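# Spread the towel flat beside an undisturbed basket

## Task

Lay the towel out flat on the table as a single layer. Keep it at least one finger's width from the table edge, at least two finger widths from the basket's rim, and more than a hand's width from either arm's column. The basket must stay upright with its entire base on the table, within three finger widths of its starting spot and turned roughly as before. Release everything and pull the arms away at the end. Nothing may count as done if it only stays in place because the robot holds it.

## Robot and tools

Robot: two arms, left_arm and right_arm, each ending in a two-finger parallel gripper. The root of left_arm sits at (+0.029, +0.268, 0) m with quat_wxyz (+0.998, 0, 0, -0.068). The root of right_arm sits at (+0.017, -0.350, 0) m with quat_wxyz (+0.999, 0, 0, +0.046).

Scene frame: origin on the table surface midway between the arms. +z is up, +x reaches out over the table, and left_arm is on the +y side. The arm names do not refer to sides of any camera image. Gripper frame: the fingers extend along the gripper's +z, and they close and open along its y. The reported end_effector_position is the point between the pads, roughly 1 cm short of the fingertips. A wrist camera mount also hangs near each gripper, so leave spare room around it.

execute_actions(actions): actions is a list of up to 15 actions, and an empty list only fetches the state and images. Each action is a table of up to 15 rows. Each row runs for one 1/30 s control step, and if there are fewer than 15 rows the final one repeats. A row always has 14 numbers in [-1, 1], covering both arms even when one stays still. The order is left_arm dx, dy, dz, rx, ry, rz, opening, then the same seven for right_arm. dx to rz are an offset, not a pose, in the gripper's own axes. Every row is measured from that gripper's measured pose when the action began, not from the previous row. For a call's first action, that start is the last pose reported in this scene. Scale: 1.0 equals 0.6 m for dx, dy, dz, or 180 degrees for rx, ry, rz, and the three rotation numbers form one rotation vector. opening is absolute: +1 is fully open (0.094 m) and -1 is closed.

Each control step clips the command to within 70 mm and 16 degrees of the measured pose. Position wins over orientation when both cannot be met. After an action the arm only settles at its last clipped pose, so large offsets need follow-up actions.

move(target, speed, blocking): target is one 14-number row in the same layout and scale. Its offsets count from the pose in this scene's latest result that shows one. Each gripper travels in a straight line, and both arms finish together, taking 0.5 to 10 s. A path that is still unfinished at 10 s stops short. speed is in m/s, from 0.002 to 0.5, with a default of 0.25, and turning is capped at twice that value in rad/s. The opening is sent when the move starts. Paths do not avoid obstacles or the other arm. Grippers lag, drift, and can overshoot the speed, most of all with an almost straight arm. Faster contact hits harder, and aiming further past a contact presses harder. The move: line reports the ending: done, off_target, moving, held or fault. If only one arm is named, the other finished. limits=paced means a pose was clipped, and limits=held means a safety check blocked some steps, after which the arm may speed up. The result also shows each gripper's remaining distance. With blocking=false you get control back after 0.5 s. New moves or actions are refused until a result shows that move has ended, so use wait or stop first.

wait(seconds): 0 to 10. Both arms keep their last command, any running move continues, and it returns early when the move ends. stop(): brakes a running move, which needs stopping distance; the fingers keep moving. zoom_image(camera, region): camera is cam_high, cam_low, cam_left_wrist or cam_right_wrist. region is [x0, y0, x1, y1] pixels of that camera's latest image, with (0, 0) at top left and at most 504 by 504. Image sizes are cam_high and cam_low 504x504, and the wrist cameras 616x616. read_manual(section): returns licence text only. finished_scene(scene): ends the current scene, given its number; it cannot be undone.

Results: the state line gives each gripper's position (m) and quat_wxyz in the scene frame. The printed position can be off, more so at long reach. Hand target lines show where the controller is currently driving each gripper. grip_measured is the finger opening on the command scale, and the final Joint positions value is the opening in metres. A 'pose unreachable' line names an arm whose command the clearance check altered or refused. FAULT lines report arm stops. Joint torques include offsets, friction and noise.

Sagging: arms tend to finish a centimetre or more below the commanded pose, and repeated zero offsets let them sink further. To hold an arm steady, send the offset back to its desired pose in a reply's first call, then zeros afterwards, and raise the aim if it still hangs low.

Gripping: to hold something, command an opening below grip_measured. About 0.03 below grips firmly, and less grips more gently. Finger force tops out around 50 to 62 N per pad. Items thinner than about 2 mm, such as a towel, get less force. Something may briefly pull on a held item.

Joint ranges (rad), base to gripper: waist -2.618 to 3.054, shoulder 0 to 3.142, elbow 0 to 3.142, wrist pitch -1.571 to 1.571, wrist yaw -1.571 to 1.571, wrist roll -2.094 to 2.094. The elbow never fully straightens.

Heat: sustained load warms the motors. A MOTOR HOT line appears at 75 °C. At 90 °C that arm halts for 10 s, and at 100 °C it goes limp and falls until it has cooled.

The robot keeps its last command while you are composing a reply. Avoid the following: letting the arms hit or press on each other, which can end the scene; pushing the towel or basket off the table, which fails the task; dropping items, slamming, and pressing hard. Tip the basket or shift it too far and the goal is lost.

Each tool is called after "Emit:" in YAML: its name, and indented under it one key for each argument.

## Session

Emit:
execute_actions:
  actions: []

Scene clock: 0.00 s.
left_arm: end_effector_position=(+0.2389, +0.0443, +0.1833) grip_measured=+1.000 end_effector_quat_wxyz=(+0.046, +0.766, +0.635, -0.087) | right_arm: end_effector_position=(+0.4039, -0.6049, +0.1810) grip_measured=+1.000 end_effector_quat_wxyz=(-0.018, -0.159, +0.908, -0.387)
Joint positions: left_arm=[-0.578  1.656  1.601 -1.453  0.186  1.038  0.094] | right_arm=[-0.427  1.922  1.695 -0.916  0.693 -0.838  0.094]
Joint velocities: left_arm=[ 0.002 -0.027  0.002  0.007 -0.022  0.037  0.   ] | right_arm=[ 0.002  0.002  0.022  0.037  0.022 -0.037  0.   ]
Joint torques (N m, as the arm reports them, + toward a larger angle): no reading
Hand target (left_arm): +0.237, +0.044, +0.184; +0.044, +0.766, +0.635, -0.090
Hand target (right_arm): +0.405, -0.606, +0.193; -0.006, -0.150, +0.906, -0.397

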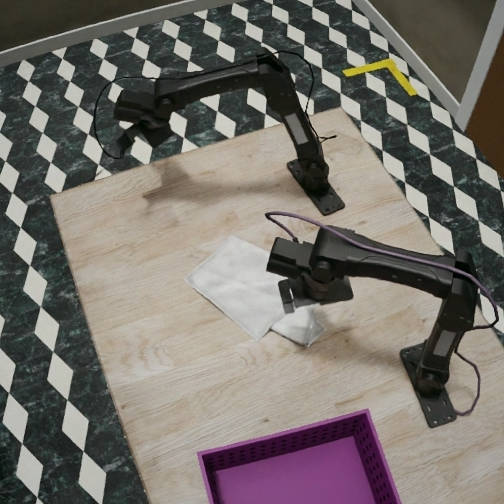

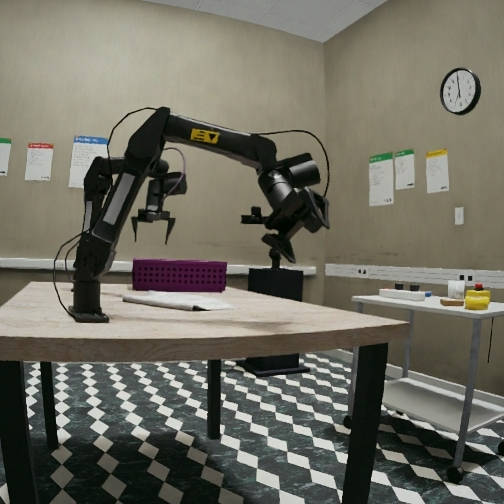

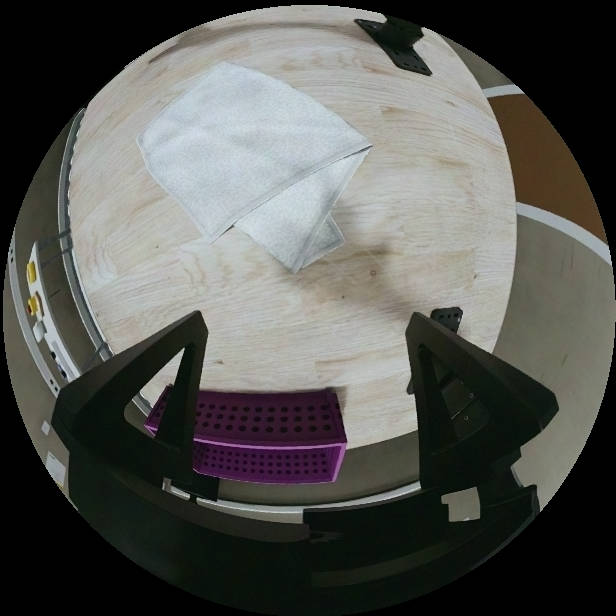

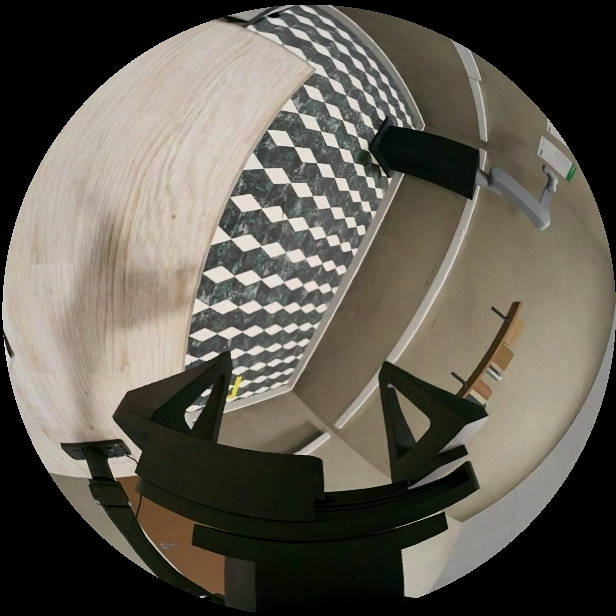

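Emit:
zoom_image:
  camera: "cam_high"
  region: [150, 200, 380, 380]

Emit:
zoom_image:
  camera: "cam_left_wrist"
  region: [100, 30, 420, 300]

Region (150, 200, 380, 380) of cam_high's 504x504 image, scaled by 2.191, with more detail than that image has; it fills the top 394 rows of this view, and the rest is white.

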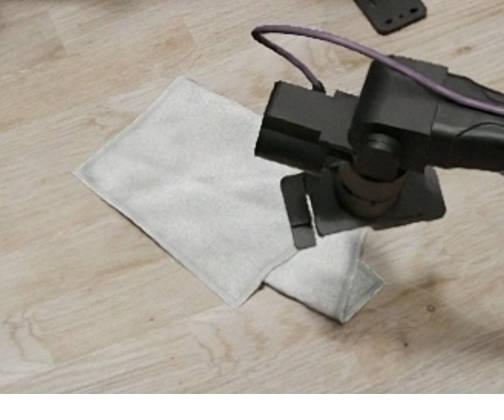

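Region (100, 30, 420, 300) of cam_left_wrist's 616x616 image, scaled by 1.575, with more detail than that image has; it fills the top 425 rows of this view, and the rest is white.

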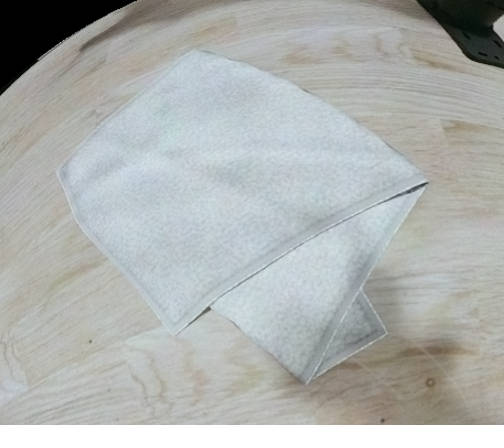

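Emit:
move:
  target: [0.222,-0.179,-0.065,-0.030,0.056,-0.177,0.7, -0.112,0.734,-0.635,-0.248,-0.054,0.002,0.7]
  speed: 0.2

Scene clock: 123.43 s.
left_arm: end_effector_position=(+0.1651, +0.1928, +0.2040) grip_measured=+0.702 end_effector_quat_wxyz=(+0.102, +0.568, +0.816, +0.007) | right_arm: end_effector_position=(+0.2996, -0.0324, +0.1303) grip_measured=+0.702 end_effector_quat_wxyz=(-0.003, -0.173, +0.985, +0.005)
Joint positions: left_arm=[-0.368  1.     1.196 -1.563  0.008  0.712  0.08 ] | right_arm=[ 0.746  2.211  2.164 -1.522 -0.011  0.489  0.08 ]
Joint velocities: left_arm=[ 0.012 -0.002  0.012 -0.066  0.022 -0.11   0.001] | right_arm=[-0.007  0.002  0.022  0.007  0.081  0.022 -0.001]
Joint torques (N m, as the arm reports them, + toward a larger angle): left_arm=[ 0.5  -2.4   4.41  0.55 -0.09 -0.1 ] | right_arm=[ 0.04 -9.8   9.04  0.19  0.01  0.07]
Hand target (left_arm): +0.160, +0.199, +0.198; +0.090, +0.561, +0.823, +0.010
Hand target (right_arm): +0.300, -0.029, +0.137; +0.001, -0.170, +0.985, +0.013
Off the commanded pose (left_arm): 0.010 m, 12 deg.
Off the commanded pose (right_arm): 0.002 m, 1 deg.
joint sent to its limit (left arm) — the command would take joint 4 (wrist pitch) past its lower limit, so that joint was sent only as far as its limit.
move: off_target (left_arm)

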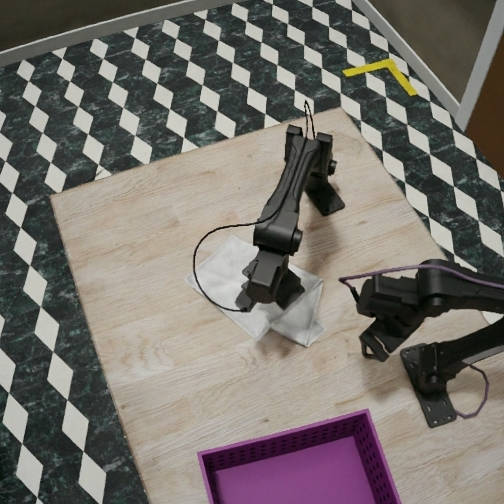

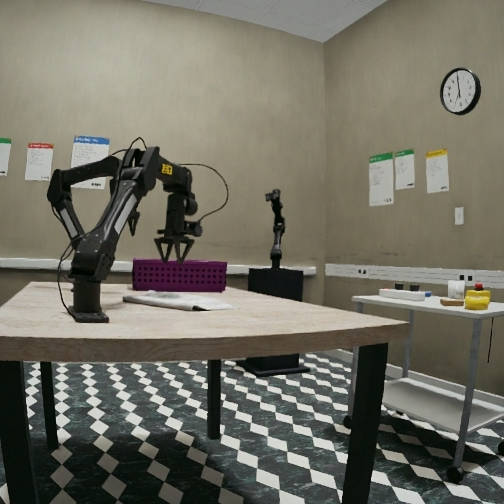

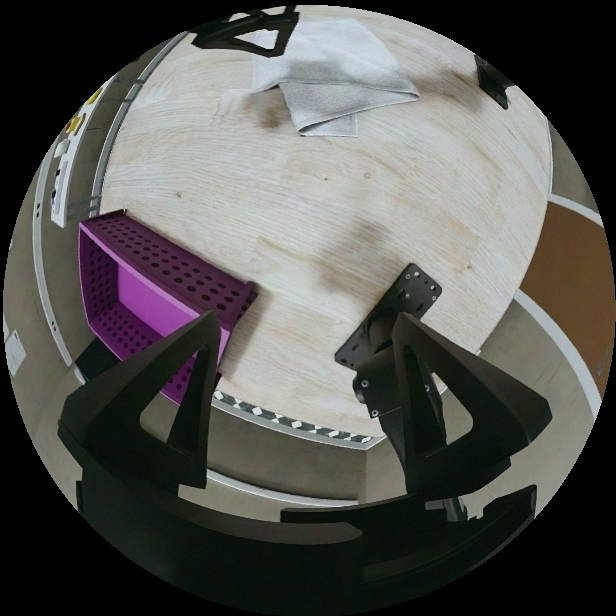

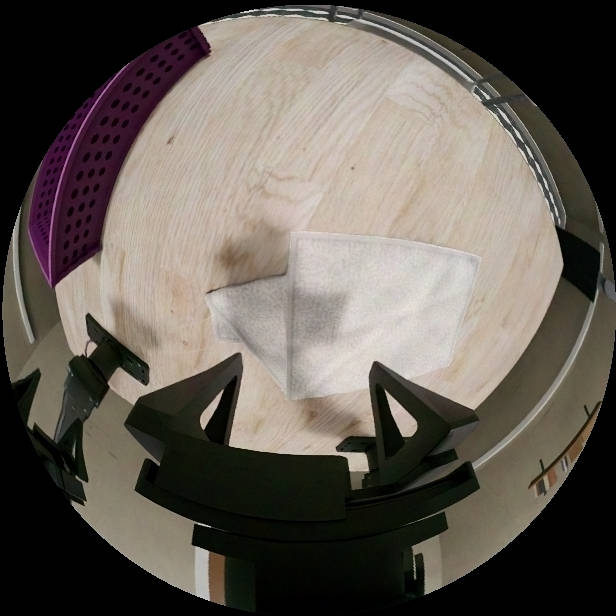

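Emit:
move:
  target: [0,0,0,0,0,0,0.7, -0.1,-0.023,0.115,0,0,0,0.7]
  speed: 0.08

Scene clock: 136.87 s.
left_arm: end_effector_position=(+0.1651, +0.1929, +0.2040) grip_measured=+0.702 end_effector_quat_wxyz=(+0.101, +0.568, +0.816, +0.007) | right_arm: end_effector_position=(+0.3491, -0.0288, +0.0521) grip_measured=+0.702 end_effector_quat_wxyz=(-0.022, -0.174, +0.985, -0.007)
Joint positions: left_arm=[-0.368  1.     1.196 -1.563  0.008  0.712  0.08 ] | right_arm=[ 0.671  2.438  2.241 -1.417 -0.012  0.413  0.08 ]
Joint velocities: left_arm=[-0.012 -0.012 -0.012 -0.139  0.007  0.022 -0.001] | right_arm=[-0.017  0.017  0.012 -0.007  0.022 -0.022 -0.001]
Joint torques (N m, as the arm reports them, + toward a larger angle): left_arm=[ 0.05 -1.08  6.8   0.66  0.03  0.  ] | right_arm=[ -0.7  -11.49   8.97   0.22   0.02  -0.06]
Hand target (left_arm): +0.165, +0.193, +0.204; +0.102, +0.568, +0.816, +0.007
Hand target (right_arm): +0.359, -0.025, +0.061; -0.002, -0.173, +0.985, +0.004
Off the commanded pose (left_arm): 0.000 m, 0 deg.
Off the commanded pose (right_arm): 0.015 m, 3 deg.
move: off_target (right_arm)

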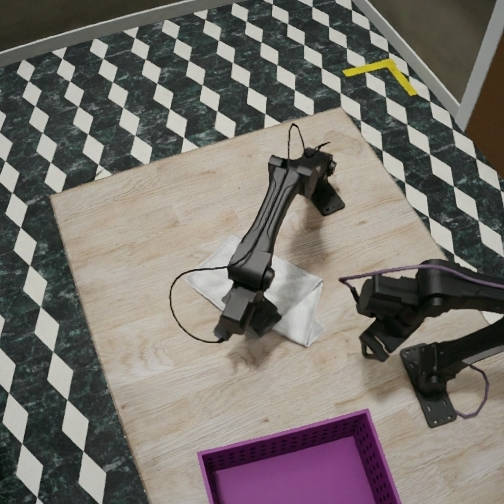

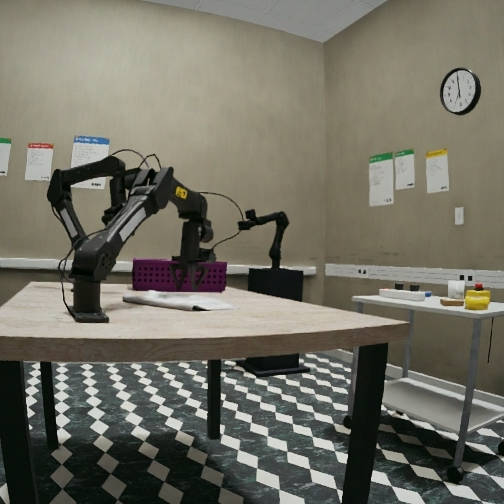

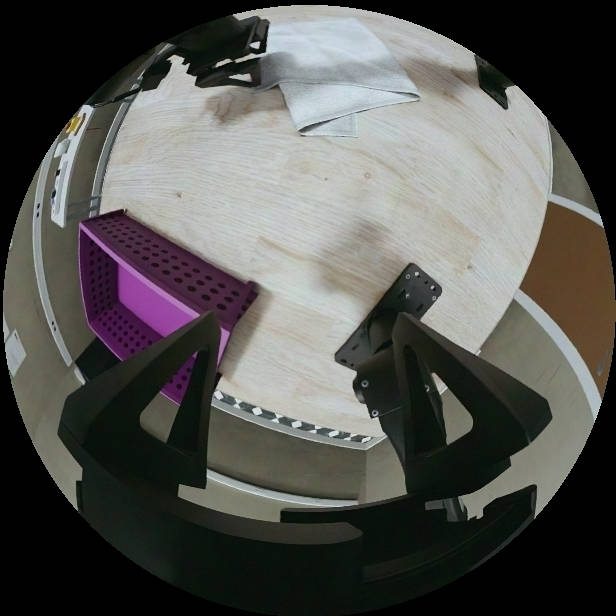

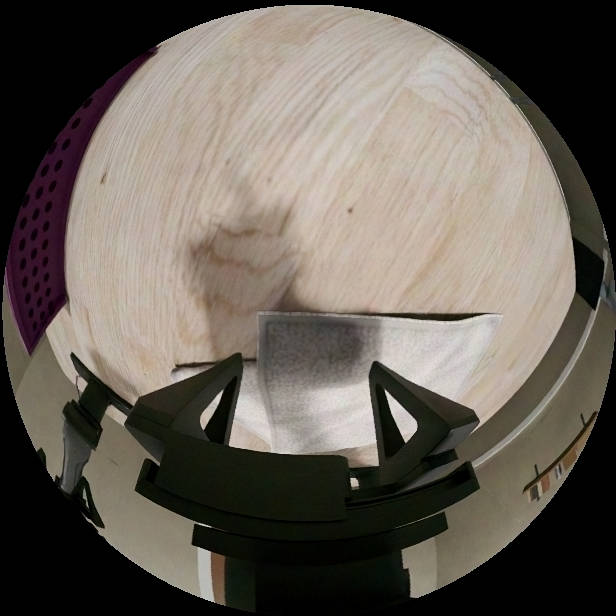

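Emit:
move:
  target: [0,0,0,0,0,0,0.7, -0.015,0.025,0.03,0,0,0,0.7]
  speed: 0.03

Scene clock: 142.37 s.
left_arm: end_effector_position=(+0.1651, +0.1929, +0.2040) grip_measured=+0.702 end_effector_quat_wxyz=(+0.101, +0.568, +0.816, +0.007) | right_arm: end_effector_position=(+0.3494, -0.0214, +0.0300) grip_measured=+0.702 end_effector_quat_wxyz=(-0.033, -0.172, +0.984, -0.015)
Joint positions: left_arm=[-0.368  1.     1.196 -1.563  0.008  0.712  0.08 ] | right_arm=[ 0.682  2.512  2.287 -1.417 -0.012  0.427  0.08 ]
Joint velocities: left_arm=[-0.002 -0.017  0.012 -0.081 -0.037  0.081  0.   ] | right_arm=[ 0.012 -0.002  0.037 -0.022  0.022 -0.037  0.   ]
Joint torques (N m, as the arm reports them, + toward a larger angle): left_arm=[-0.1  -1.07  6.76  0.67 -0.01  0.04] | right_arm=[  0.8  -11.23   8.44   0.14  -0.01   0.02]
Hand target (left_arm): +0.165, +0.193, +0.204; +0.101, +0.568, +0.816, +0.007
Hand target (right_arm): +0.351, -0.012, +0.034; -0.022, -0.174, +0.985, -0.007
Off the commanded pose (left_arm): 0.000 m, 0 deg.
Off the commanded pose (right_arm): 0.010 m, 2 deg.
move: done

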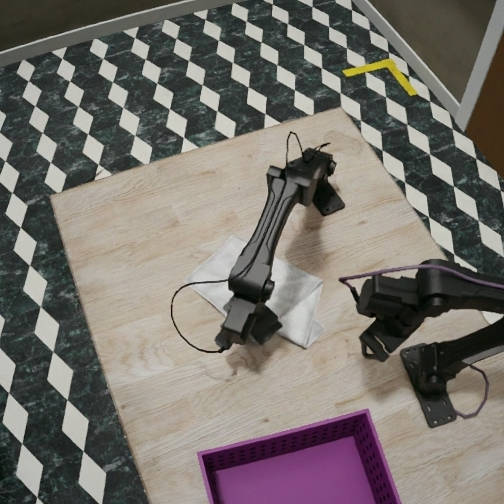

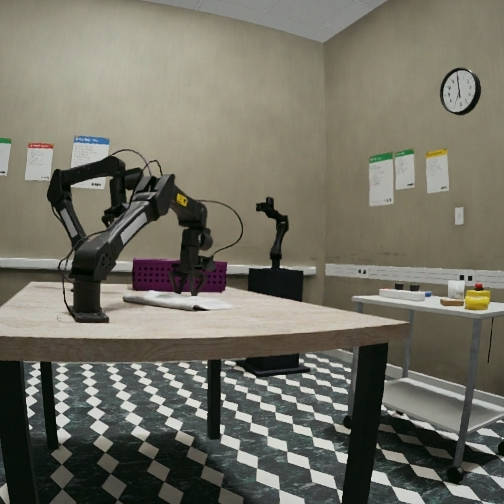

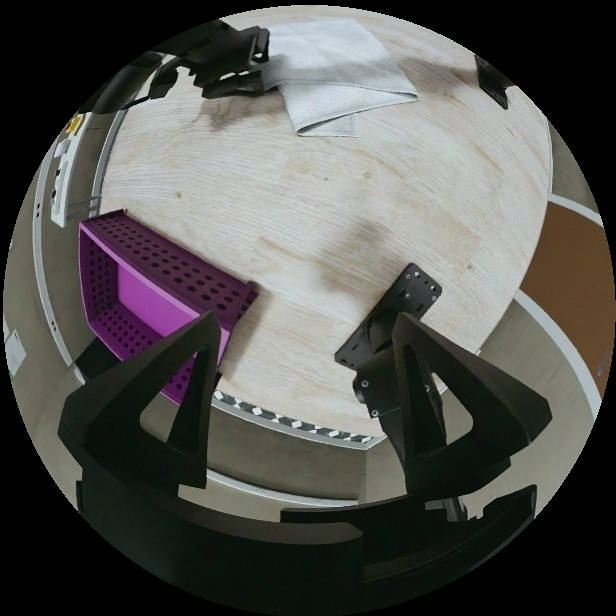

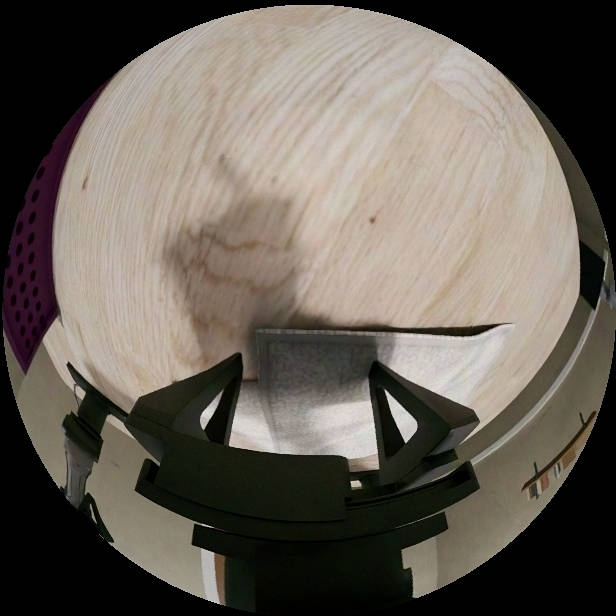

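Emit:
zoom_image:
  camera: "cam_right_wrist"
  region: [150, 280, 450, 480]

Region (150, 280, 450, 480) of cam_right_wrist's 616x616 image, scaled by 1.680, with more detail than that image has.

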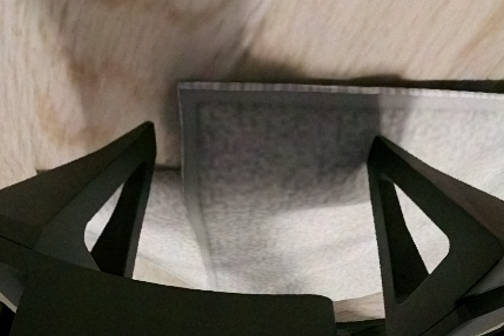

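Emit:
move:
  target: [0,0,0,0,0,0,0.7, 0,0.015,0.04,0,0,0,0.7]
  speed: 0.02

Emit:
zoom_image:
  camera: "cam_right_wrist"
  region: [150, 280, 450, 480]

Scene clock: 148.23 s.
left_arm: end_effector_position=(+0.1651, +0.1929, +0.2040) grip_measured=+0.702 end_effector_quat_wxyz=(+0.101, +0.568, +0.816, +0.007) | right_arm: end_effector_position=(+0.3510, -0.0200, +0.0205) grip_measured=+0.702 end_effector_quat_wxyz=(-0.024, -0.170, +0.985, -0.020)
Joint positions: left_arm=[-0.368  1.     1.196 -1.563  0.008  0.712  0.08 ] | right_arm=[ 0.689  2.512  2.25  -1.372  0.006  0.438  0.08 ]
Joint velocities: left_arm=[-0.017  0.012 -0.002  0.022 -0.007  0.051  0.001] | right_arm=[ 0.027 -0.007 -0.017  0.022 -0.051 -0.037  0.   ]
Joint torques (N m, as the arm reports them, + toward a larger angle): left_arm=[ 0.17 -1.03  6.76  0.67  0.02  0.03] | right_arm=[  0.84 -10.58   3.31   0.38  -0.15   0.09]
Hand target (left_arm): +0.165, +0.193, +0.204; +0.101, +0.568, +0.816, +0.007
Hand target (right_arm): +0.344, -0.015, +0.006; -0.034, -0.172, +0.984, -0.016
Off the commanded pose (left_arm): 0.000 m, 0 deg.
Off the commanded pose (right_arm): 0.017 m, 1 deg.
move: off_target (right_arm)

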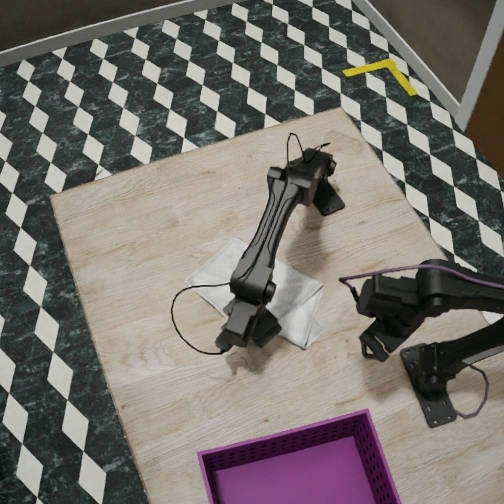

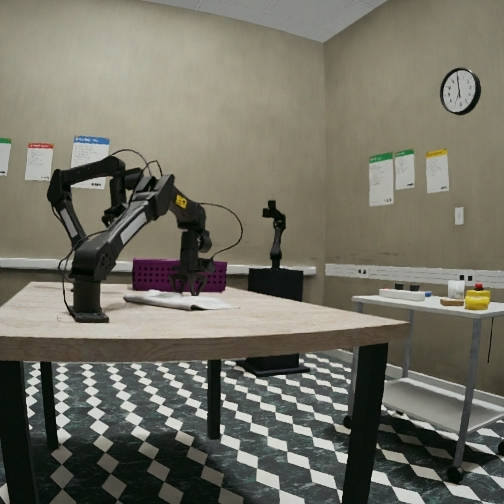

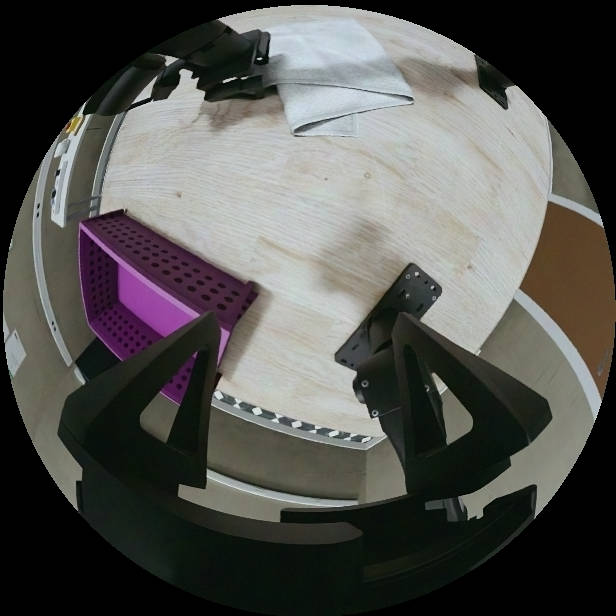

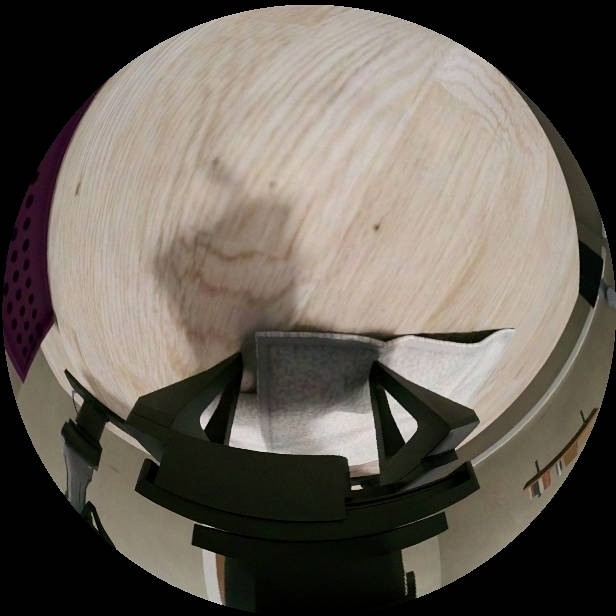

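Region (150, 280, 450, 480) of cam_right_wrist's 616x616 image, scaled by 1.680, with more detail than that image has.

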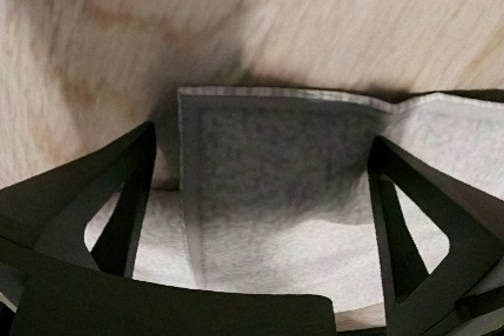

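Emit:
move:
  target: [0,0,0,0,0,0,0.7, 0,0,-0.02,0,0,0,-1]
  speed: 0.01

Scene clock: 155.87 s.
left_arm: end_effector_position=(+0.1651, +0.1929, +0.2040) grip_measured=+0.702 end_effector_quat_wxyz=(+0.101, +0.568, +0.816, +0.007) | right_arm: end_effector_position=(+0.3513, -0.0225, +0.0279) grip_measured=-0.928 end_effector_quat_wxyz=(-0.024, -0.170, +0.985, -0.026)
Joint positions: left_arm=[-0.368  1.     1.196 -1.563  0.008  0.712  0.08 ] | right_arm=[ 0.688  2.512  2.278 -1.407  0.016  0.439  0.003]
Joint velocities: left_arm=[-0.002  0.012 -0.032  0.051  0.007 -0.095 -0.   ] | right_arm=[-0.022  0.002  0.002 -0.081 -0.051 -0.022  0.   ]
Joint torques (N m, as the arm reports them, + toward a larger angle): left_arm=[ 0.   -1.15  6.74  0.67 -0.01  0.03] | right_arm=[  0.02 -11.34   8.67  -0.05  -0.07  -0.01]
Hand target (left_arm): +0.165, +0.193, +0.204; +0.101, +0.568, +0.816, +0.007
Hand target (right_arm): +0.352, -0.019, +0.033; -0.024, -0.170, +0.985, -0.020
Off the commanded pose (left_arm): 0.000 m, 0 deg.
Off the commanded pose (right_arm): 0.006 m, 1 deg.
move: done

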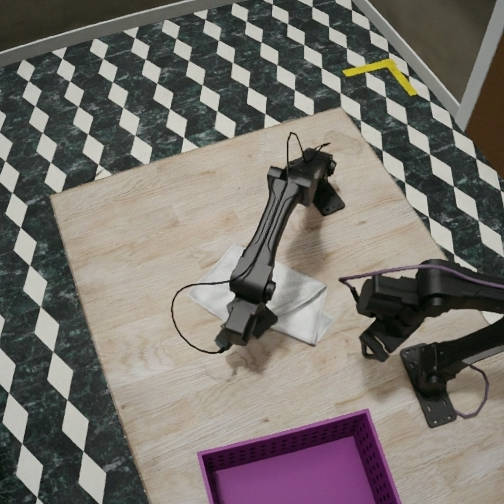

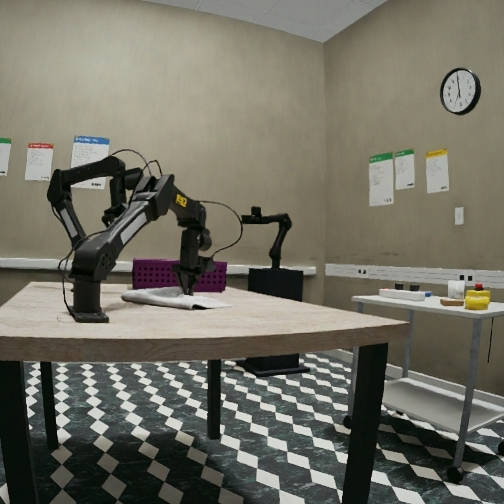

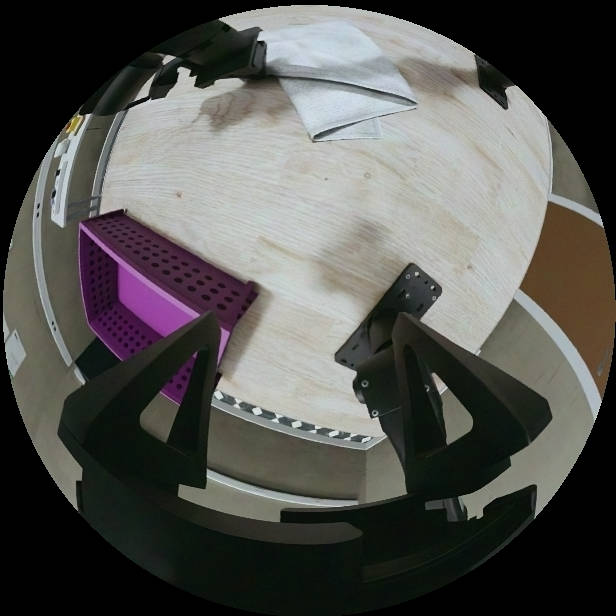

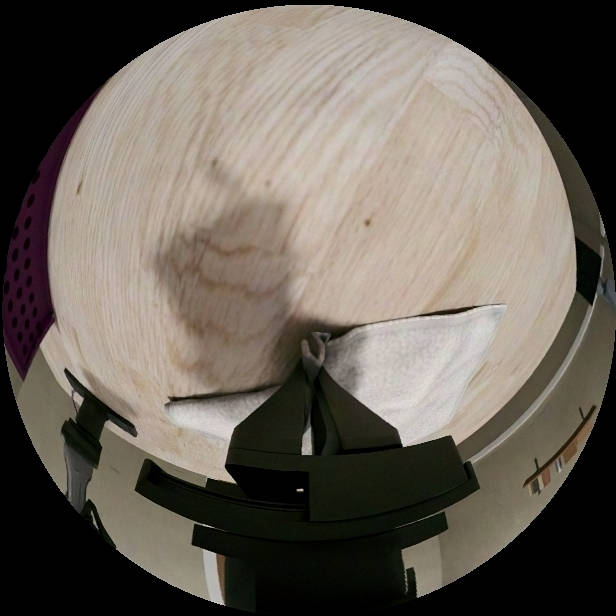

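Emit:
move:
  target: [0,0,0,0,0,0,0.7, 0,0,-0.12,0,0,0,-1]
  speed: 0.05

Scene clock: 160.17 s.
left_arm: end_effector_position=(+0.1651, +0.1929, +0.2040) grip_measured=+0.702 end_effector_quat_wxyz=(+0.101, +0.568, +0.816, +0.007) | right_arm: end_effector_position=(+0.3523, -0.0215, +0.0769) grip_measured=-0.928 end_effector_quat_wxyz=(-0.009, -0.170, +0.985, -0.016)
Joint positions: left_arm=[-0.368  1.     1.196 -1.563  0.008  0.712  0.08 ] | right_arm=[ 0.688  2.489  2.434 -1.547  0.016  0.439  0.003]
Joint velocities: left_arm=[-0.002 -0.007 -0.002  0.007  0.022 -0.022 -0.   ] | right_arm=[ 0.007 -0.017  0.012  0.007 -0.051  0.022  0.   ]
Joint torques (N m, as the arm reports them, + toward a larger angle): left_arm=[ 0.03 -1.16  6.79  0.69 -0.01  0.04] | right_arm=[  0.15 -14.18   8.44   0.06   0.01   0.  ]
Hand target (left_arm): +0.165, +0.193, +0.204; +0.101, +0.568, +0.816, +0.007
Hand target (right_arm): +0.354, -0.018, +0.099; +0.012, -0.170, +0.985, -0.001
Off the commanded pose (left_arm): 0.000 m, 0 deg.
Off the commanded pose (right_arm): 0.023 m, 2 deg.
joint sent to its limit (right arm) — the command would take joint 4 (wrist pitch) past its lower limit, so that joint was sent only as far as its limit.
move: off_target (right_arm)

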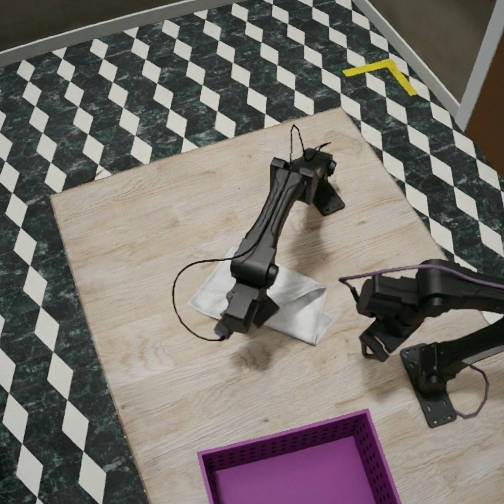

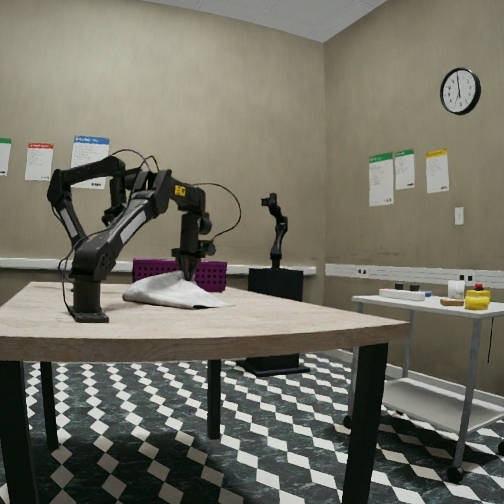

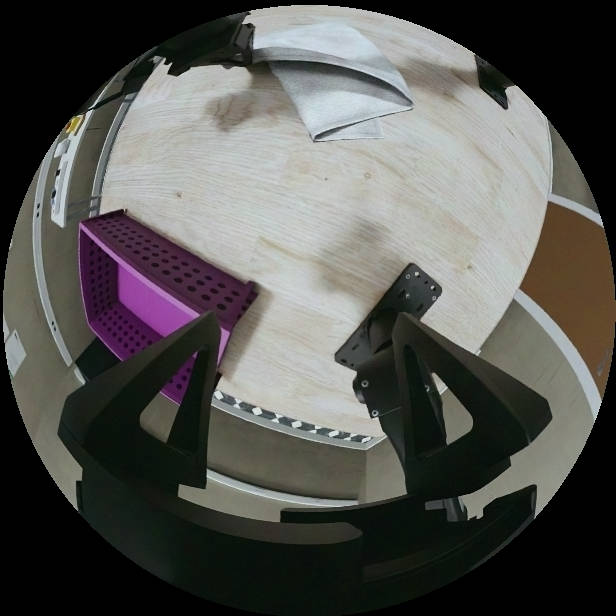

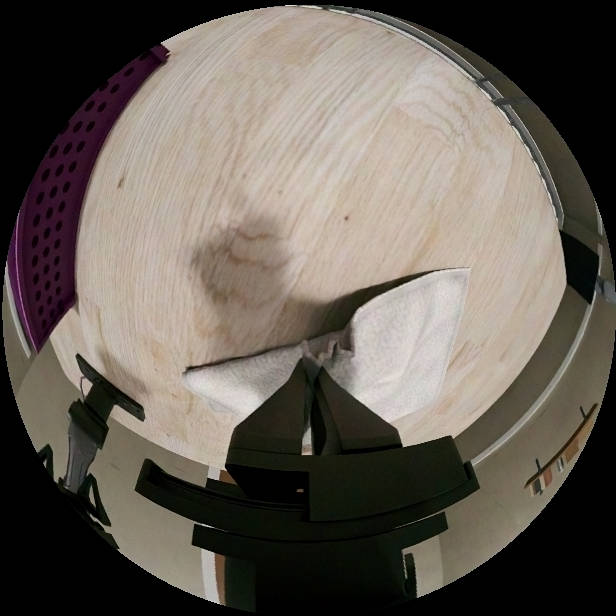

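Emit:
move:
  target: [0,0,0,0,0,0,0.7, 0.149,-0.16,-0.05,0,0,0,-1]
  speed: 0.06

Scene clock: 166.27 s.
left_arm: end_effector_position=(+0.1651, +0.1929, +0.2040) grip_measured=+0.702 end_effector_quat_wxyz=(+0.101, +0.568, +0.816, +0.007) | right_arm: end_effector_position=(+0.2969, -0.1377, +0.1021) grip_measured=-0.928 end_effector_quat_wxyz=(-0.026, -0.170, +0.985, -0.022)
Joint positions: left_arm=[-0.368  1.     1.196 -1.563  0.008  0.712  0.08 ] | right_arm=[ 0.564  1.945  1.647 -1.34   0.016  0.313  0.003]
Joint velocities: left_arm=[ 0.007 -0.007  0.002  0.022  0.037  0.037 -0.   ] | right_arm=[ 0.017 -0.007  0.007 -0.022  0.022 -0.037  0.001]
Joint torques (N m, as the arm reports them, + toward a larger angle): left_arm=[ 0.05 -1.05  6.76  0.7   0.01  0.02] | right_arm=[ -0.79 -10.48   5.69   0.15   0.08  -0.08]
Hand target (left_arm): +0.165, +0.193, +0.204; +0.101, +0.568, +0.816, +0.007
Hand target (right_arm): +0.300, -0.141, +0.112; -0.008, -0.170, +0.985, -0.017
Off the commanded pose (left_arm): 0.000 m, 0 deg.
Off the commanded pose (right_arm): 0.011 m, 2 deg.
move: off_target (right_arm)

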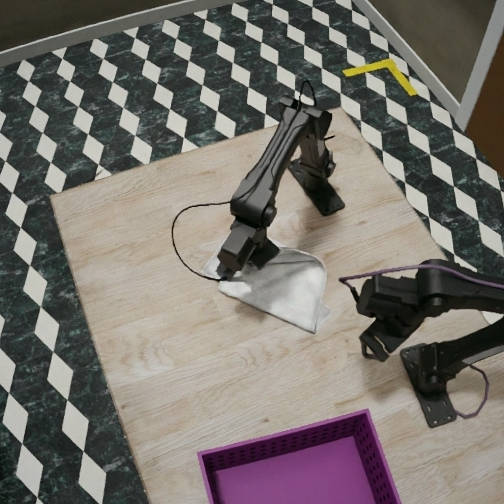

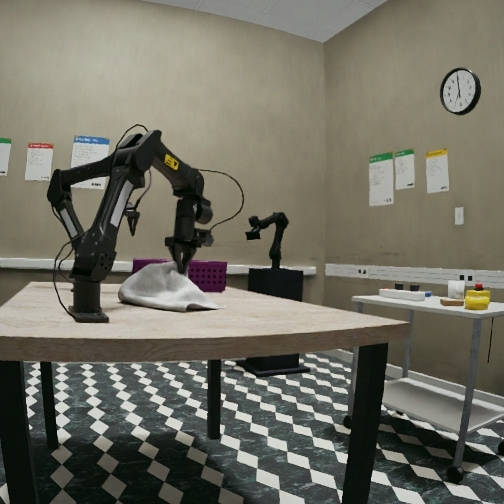

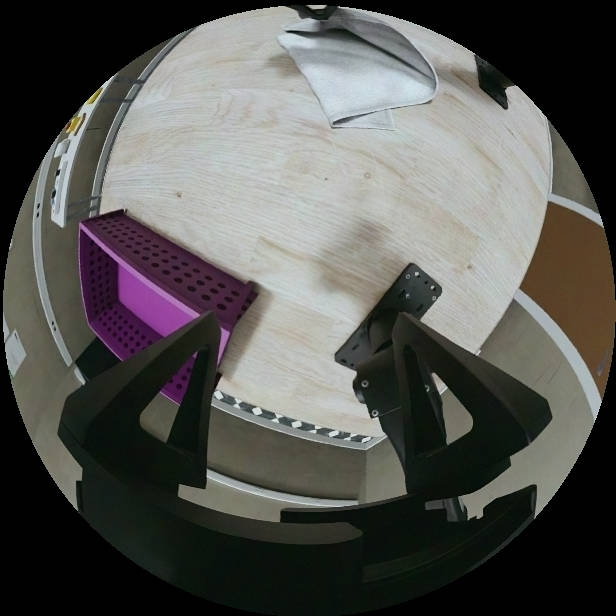

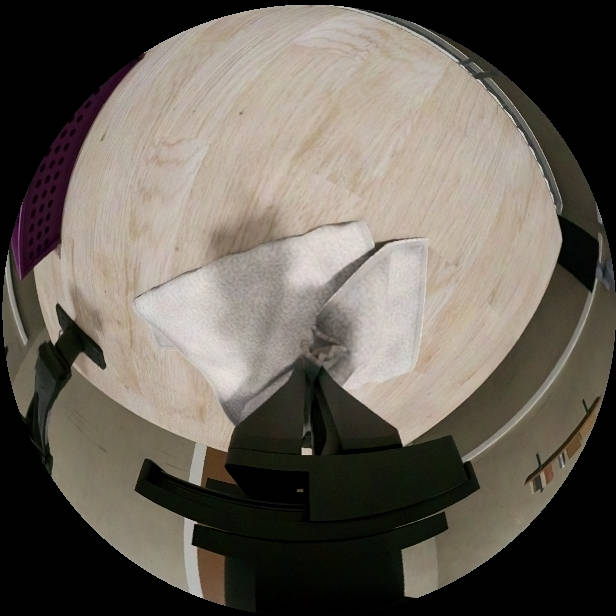

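Emit:
zoom_image:
  camera: "cam_left_wrist"
  region: [240, 0, 500, 180]

Emit:
zoom_image:
  camera: "cam_high"
  region: [170, 200, 400, 380]

Region (240, 0, 500, 180) of cam_left_wrist's 616x616 image, scaled by 1.938, with more detail than that image has; it fills the top 349 rows of this view, and the rest is white.

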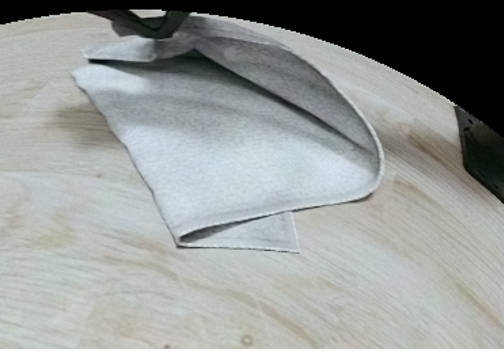

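Region (170, 200, 400, 380) of cam_high's 504x504 image, scaled by 2.191, with more detail than that image has; it fills the top 394 rows of this view, and the rest is white.

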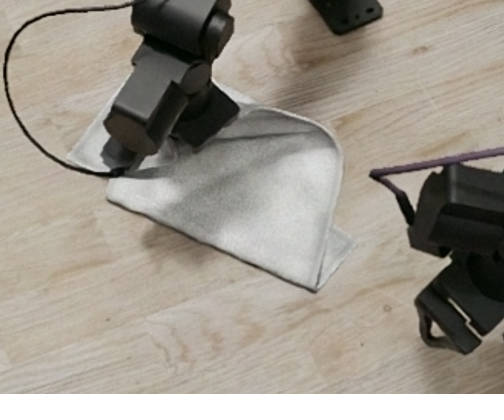

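Emit:
move:
  target: [0,0,0,0,0,0,0.7, -0.04,0.02,-0.3,0,0,0,-1]
  speed: 0.07

Scene clock: 193.83 s.
left_arm: end_effector_position=(+0.1651, +0.1929, +0.2040) grip_measured=+0.702 end_effector_quat_wxyz=(+0.101, +0.568, +0.816, +0.007) | right_arm: end_effector_position=(+0.3301, -0.1092, +0.2590) grip_measured=-0.928 end_effector_quat_wxyz=(+0.138, -0.168, +0.974, +0.065)
Joint positions: left_arm=[-0.368  1.     1.196 -1.563  0.008  0.712  0.08 ] | right_arm=[ 0.57   1.888  2.174 -1.551  0.016  0.318  0.003]
Joint velocities: left_arm=[ 0.007 -0.002  0.002 -0.007  0.007  0.037 -0.   ] | right_arm=[ 0.002 -0.002 -0.002  0.007  0.066 -0.007 -0.001]
Joint torques (N m, as the arm reports them, + toward a larger angle): left_arm=[ 0.06 -1.16  6.73  0.67  0.03  0.01] | right_arm=[ 0.83 -9.84  8.54  0.63  0.03  0.02]
Hand target (left_arm): +0.165, +0.193, +0.204; +0.101, +0.568, +0.816, +0.007
Hand target (right_arm): +0.325, -0.108, +0.279; +0.162, -0.169, +0.969, +0.078
Off the commanded pose (left_arm): 0.000 m, 0 deg.
Off the commanded pose (right_arm): 0.022 m, 21 deg; orientation clipped at the last step of the last action.
joint sent to its limit (right arm) — the command would take joint 4 (wrist pitch) past its lower limit, so that joint was sent only as far as its limit.
move: off_target (right_arm); limits=paced

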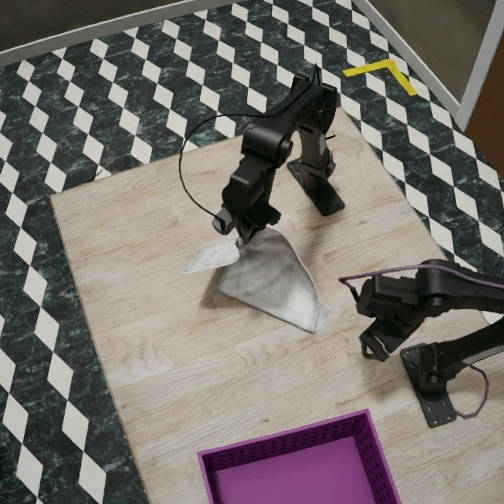

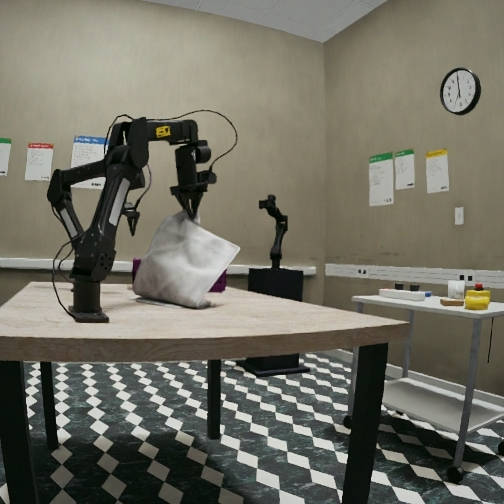

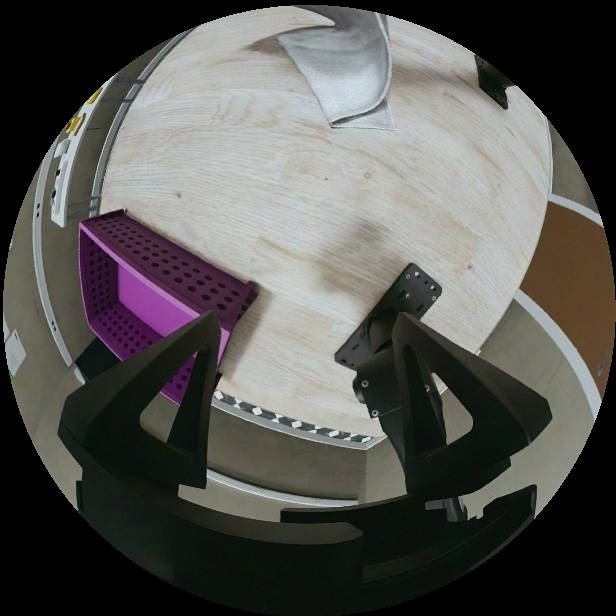

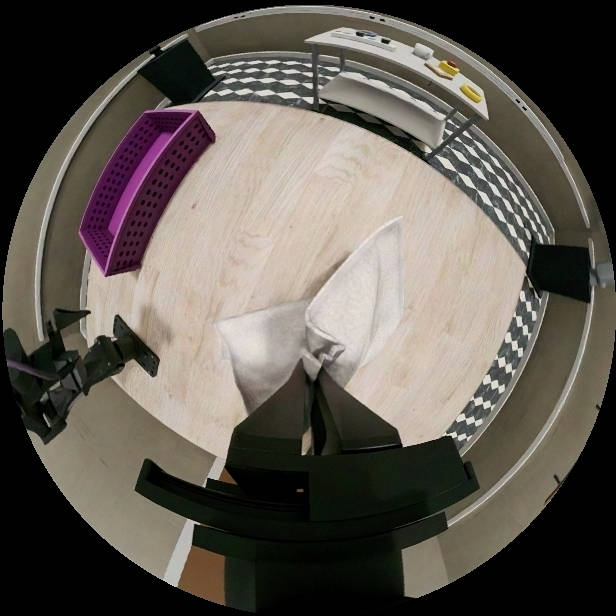

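Emit:
execute_actions:
  actions: []

Scene clock: 202.50 s.
left_arm: end_effector_position=(+0.1651, +0.1929, +0.2040) grip_measured=+0.702 end_effector_quat_wxyz=(+0.101, +0.568, +0.816, +0.007) | right_arm: end_effector_position=(+0.3301, -0.1092, +0.2590) grip_measured=-0.928 end_effector_quat_wxyz=(+0.138, -0.168, +0.974, +0.065)
Joint positions: left_arm=[-0.368  1.     1.196 -1.563  0.008  0.712  0.08 ] | right_arm=[ 0.57   1.888  2.174 -1.551  0.016  0.318  0.003]
Joint velocities: left_arm=[-0.007  0.007 -0.002 -0.081 -0.022 -0.037  0.   ] | right_arm=[-0.012  0.002  0.002 -0.051  0.022  0.007  0.   ]
Joint torques (N m, as the arm reports them, + toward a larger angle): left_arm=[ 0.02 -0.96  6.76  0.69  0.    0.01] | right_arm=[ 0.84 -9.93  8.6   0.64  0.03  0.06]
Hand target (left_arm): +0.165, +0.193, +0.204; +0.101, +0.568, +0.816, +0.007
Hand target (right_arm): +0.325, -0.108, +0.279; +0.162, -0.169, +0.969, +0.078
Off the commanded pose (left_arm): 0.000 m, 0 deg.
Off the commanded pose (right_arm): 0.022 m, 21 deg; orientation clipped at the last step of the last action.

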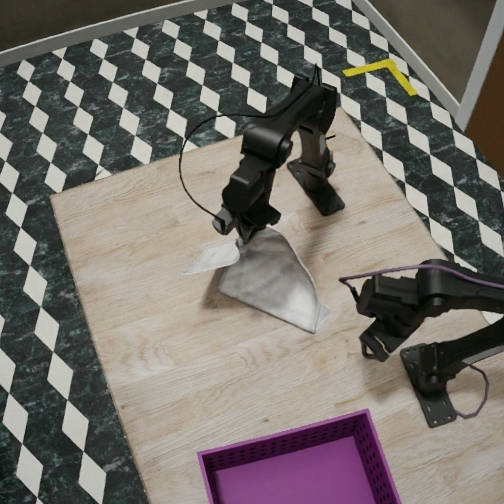

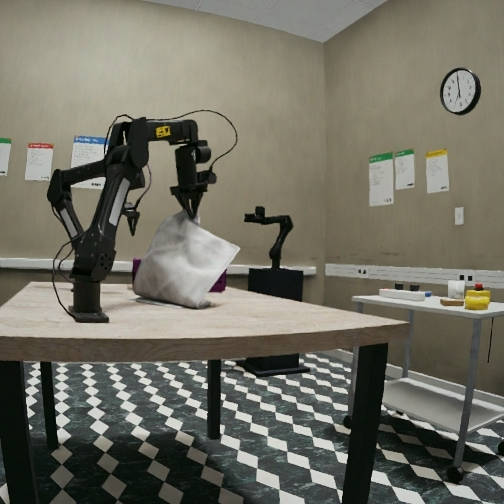

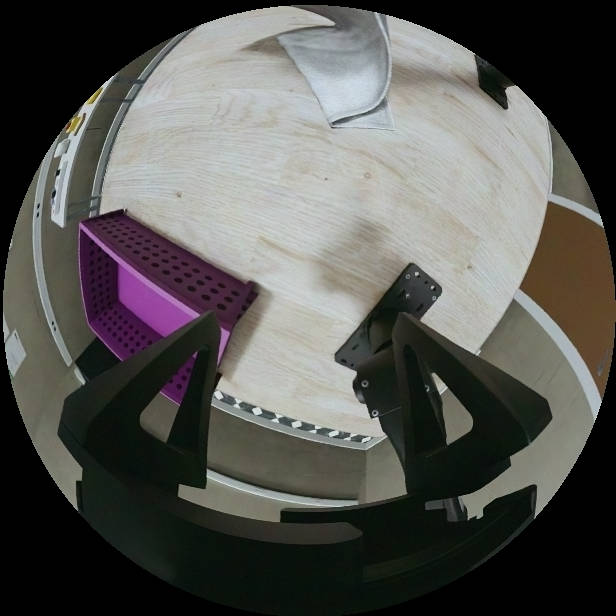

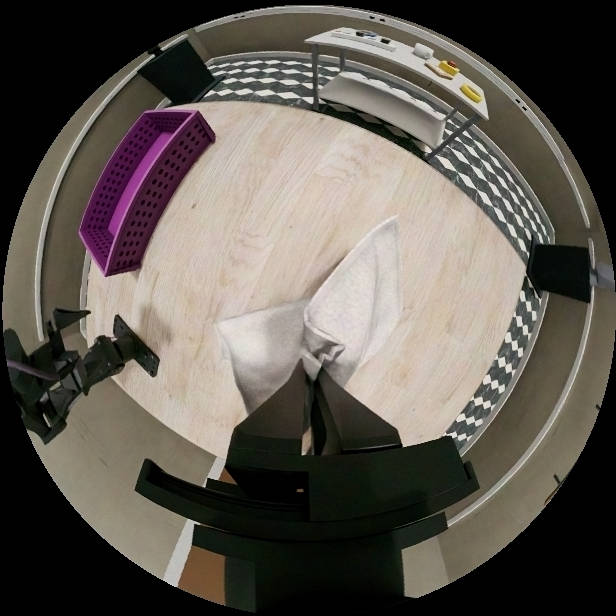

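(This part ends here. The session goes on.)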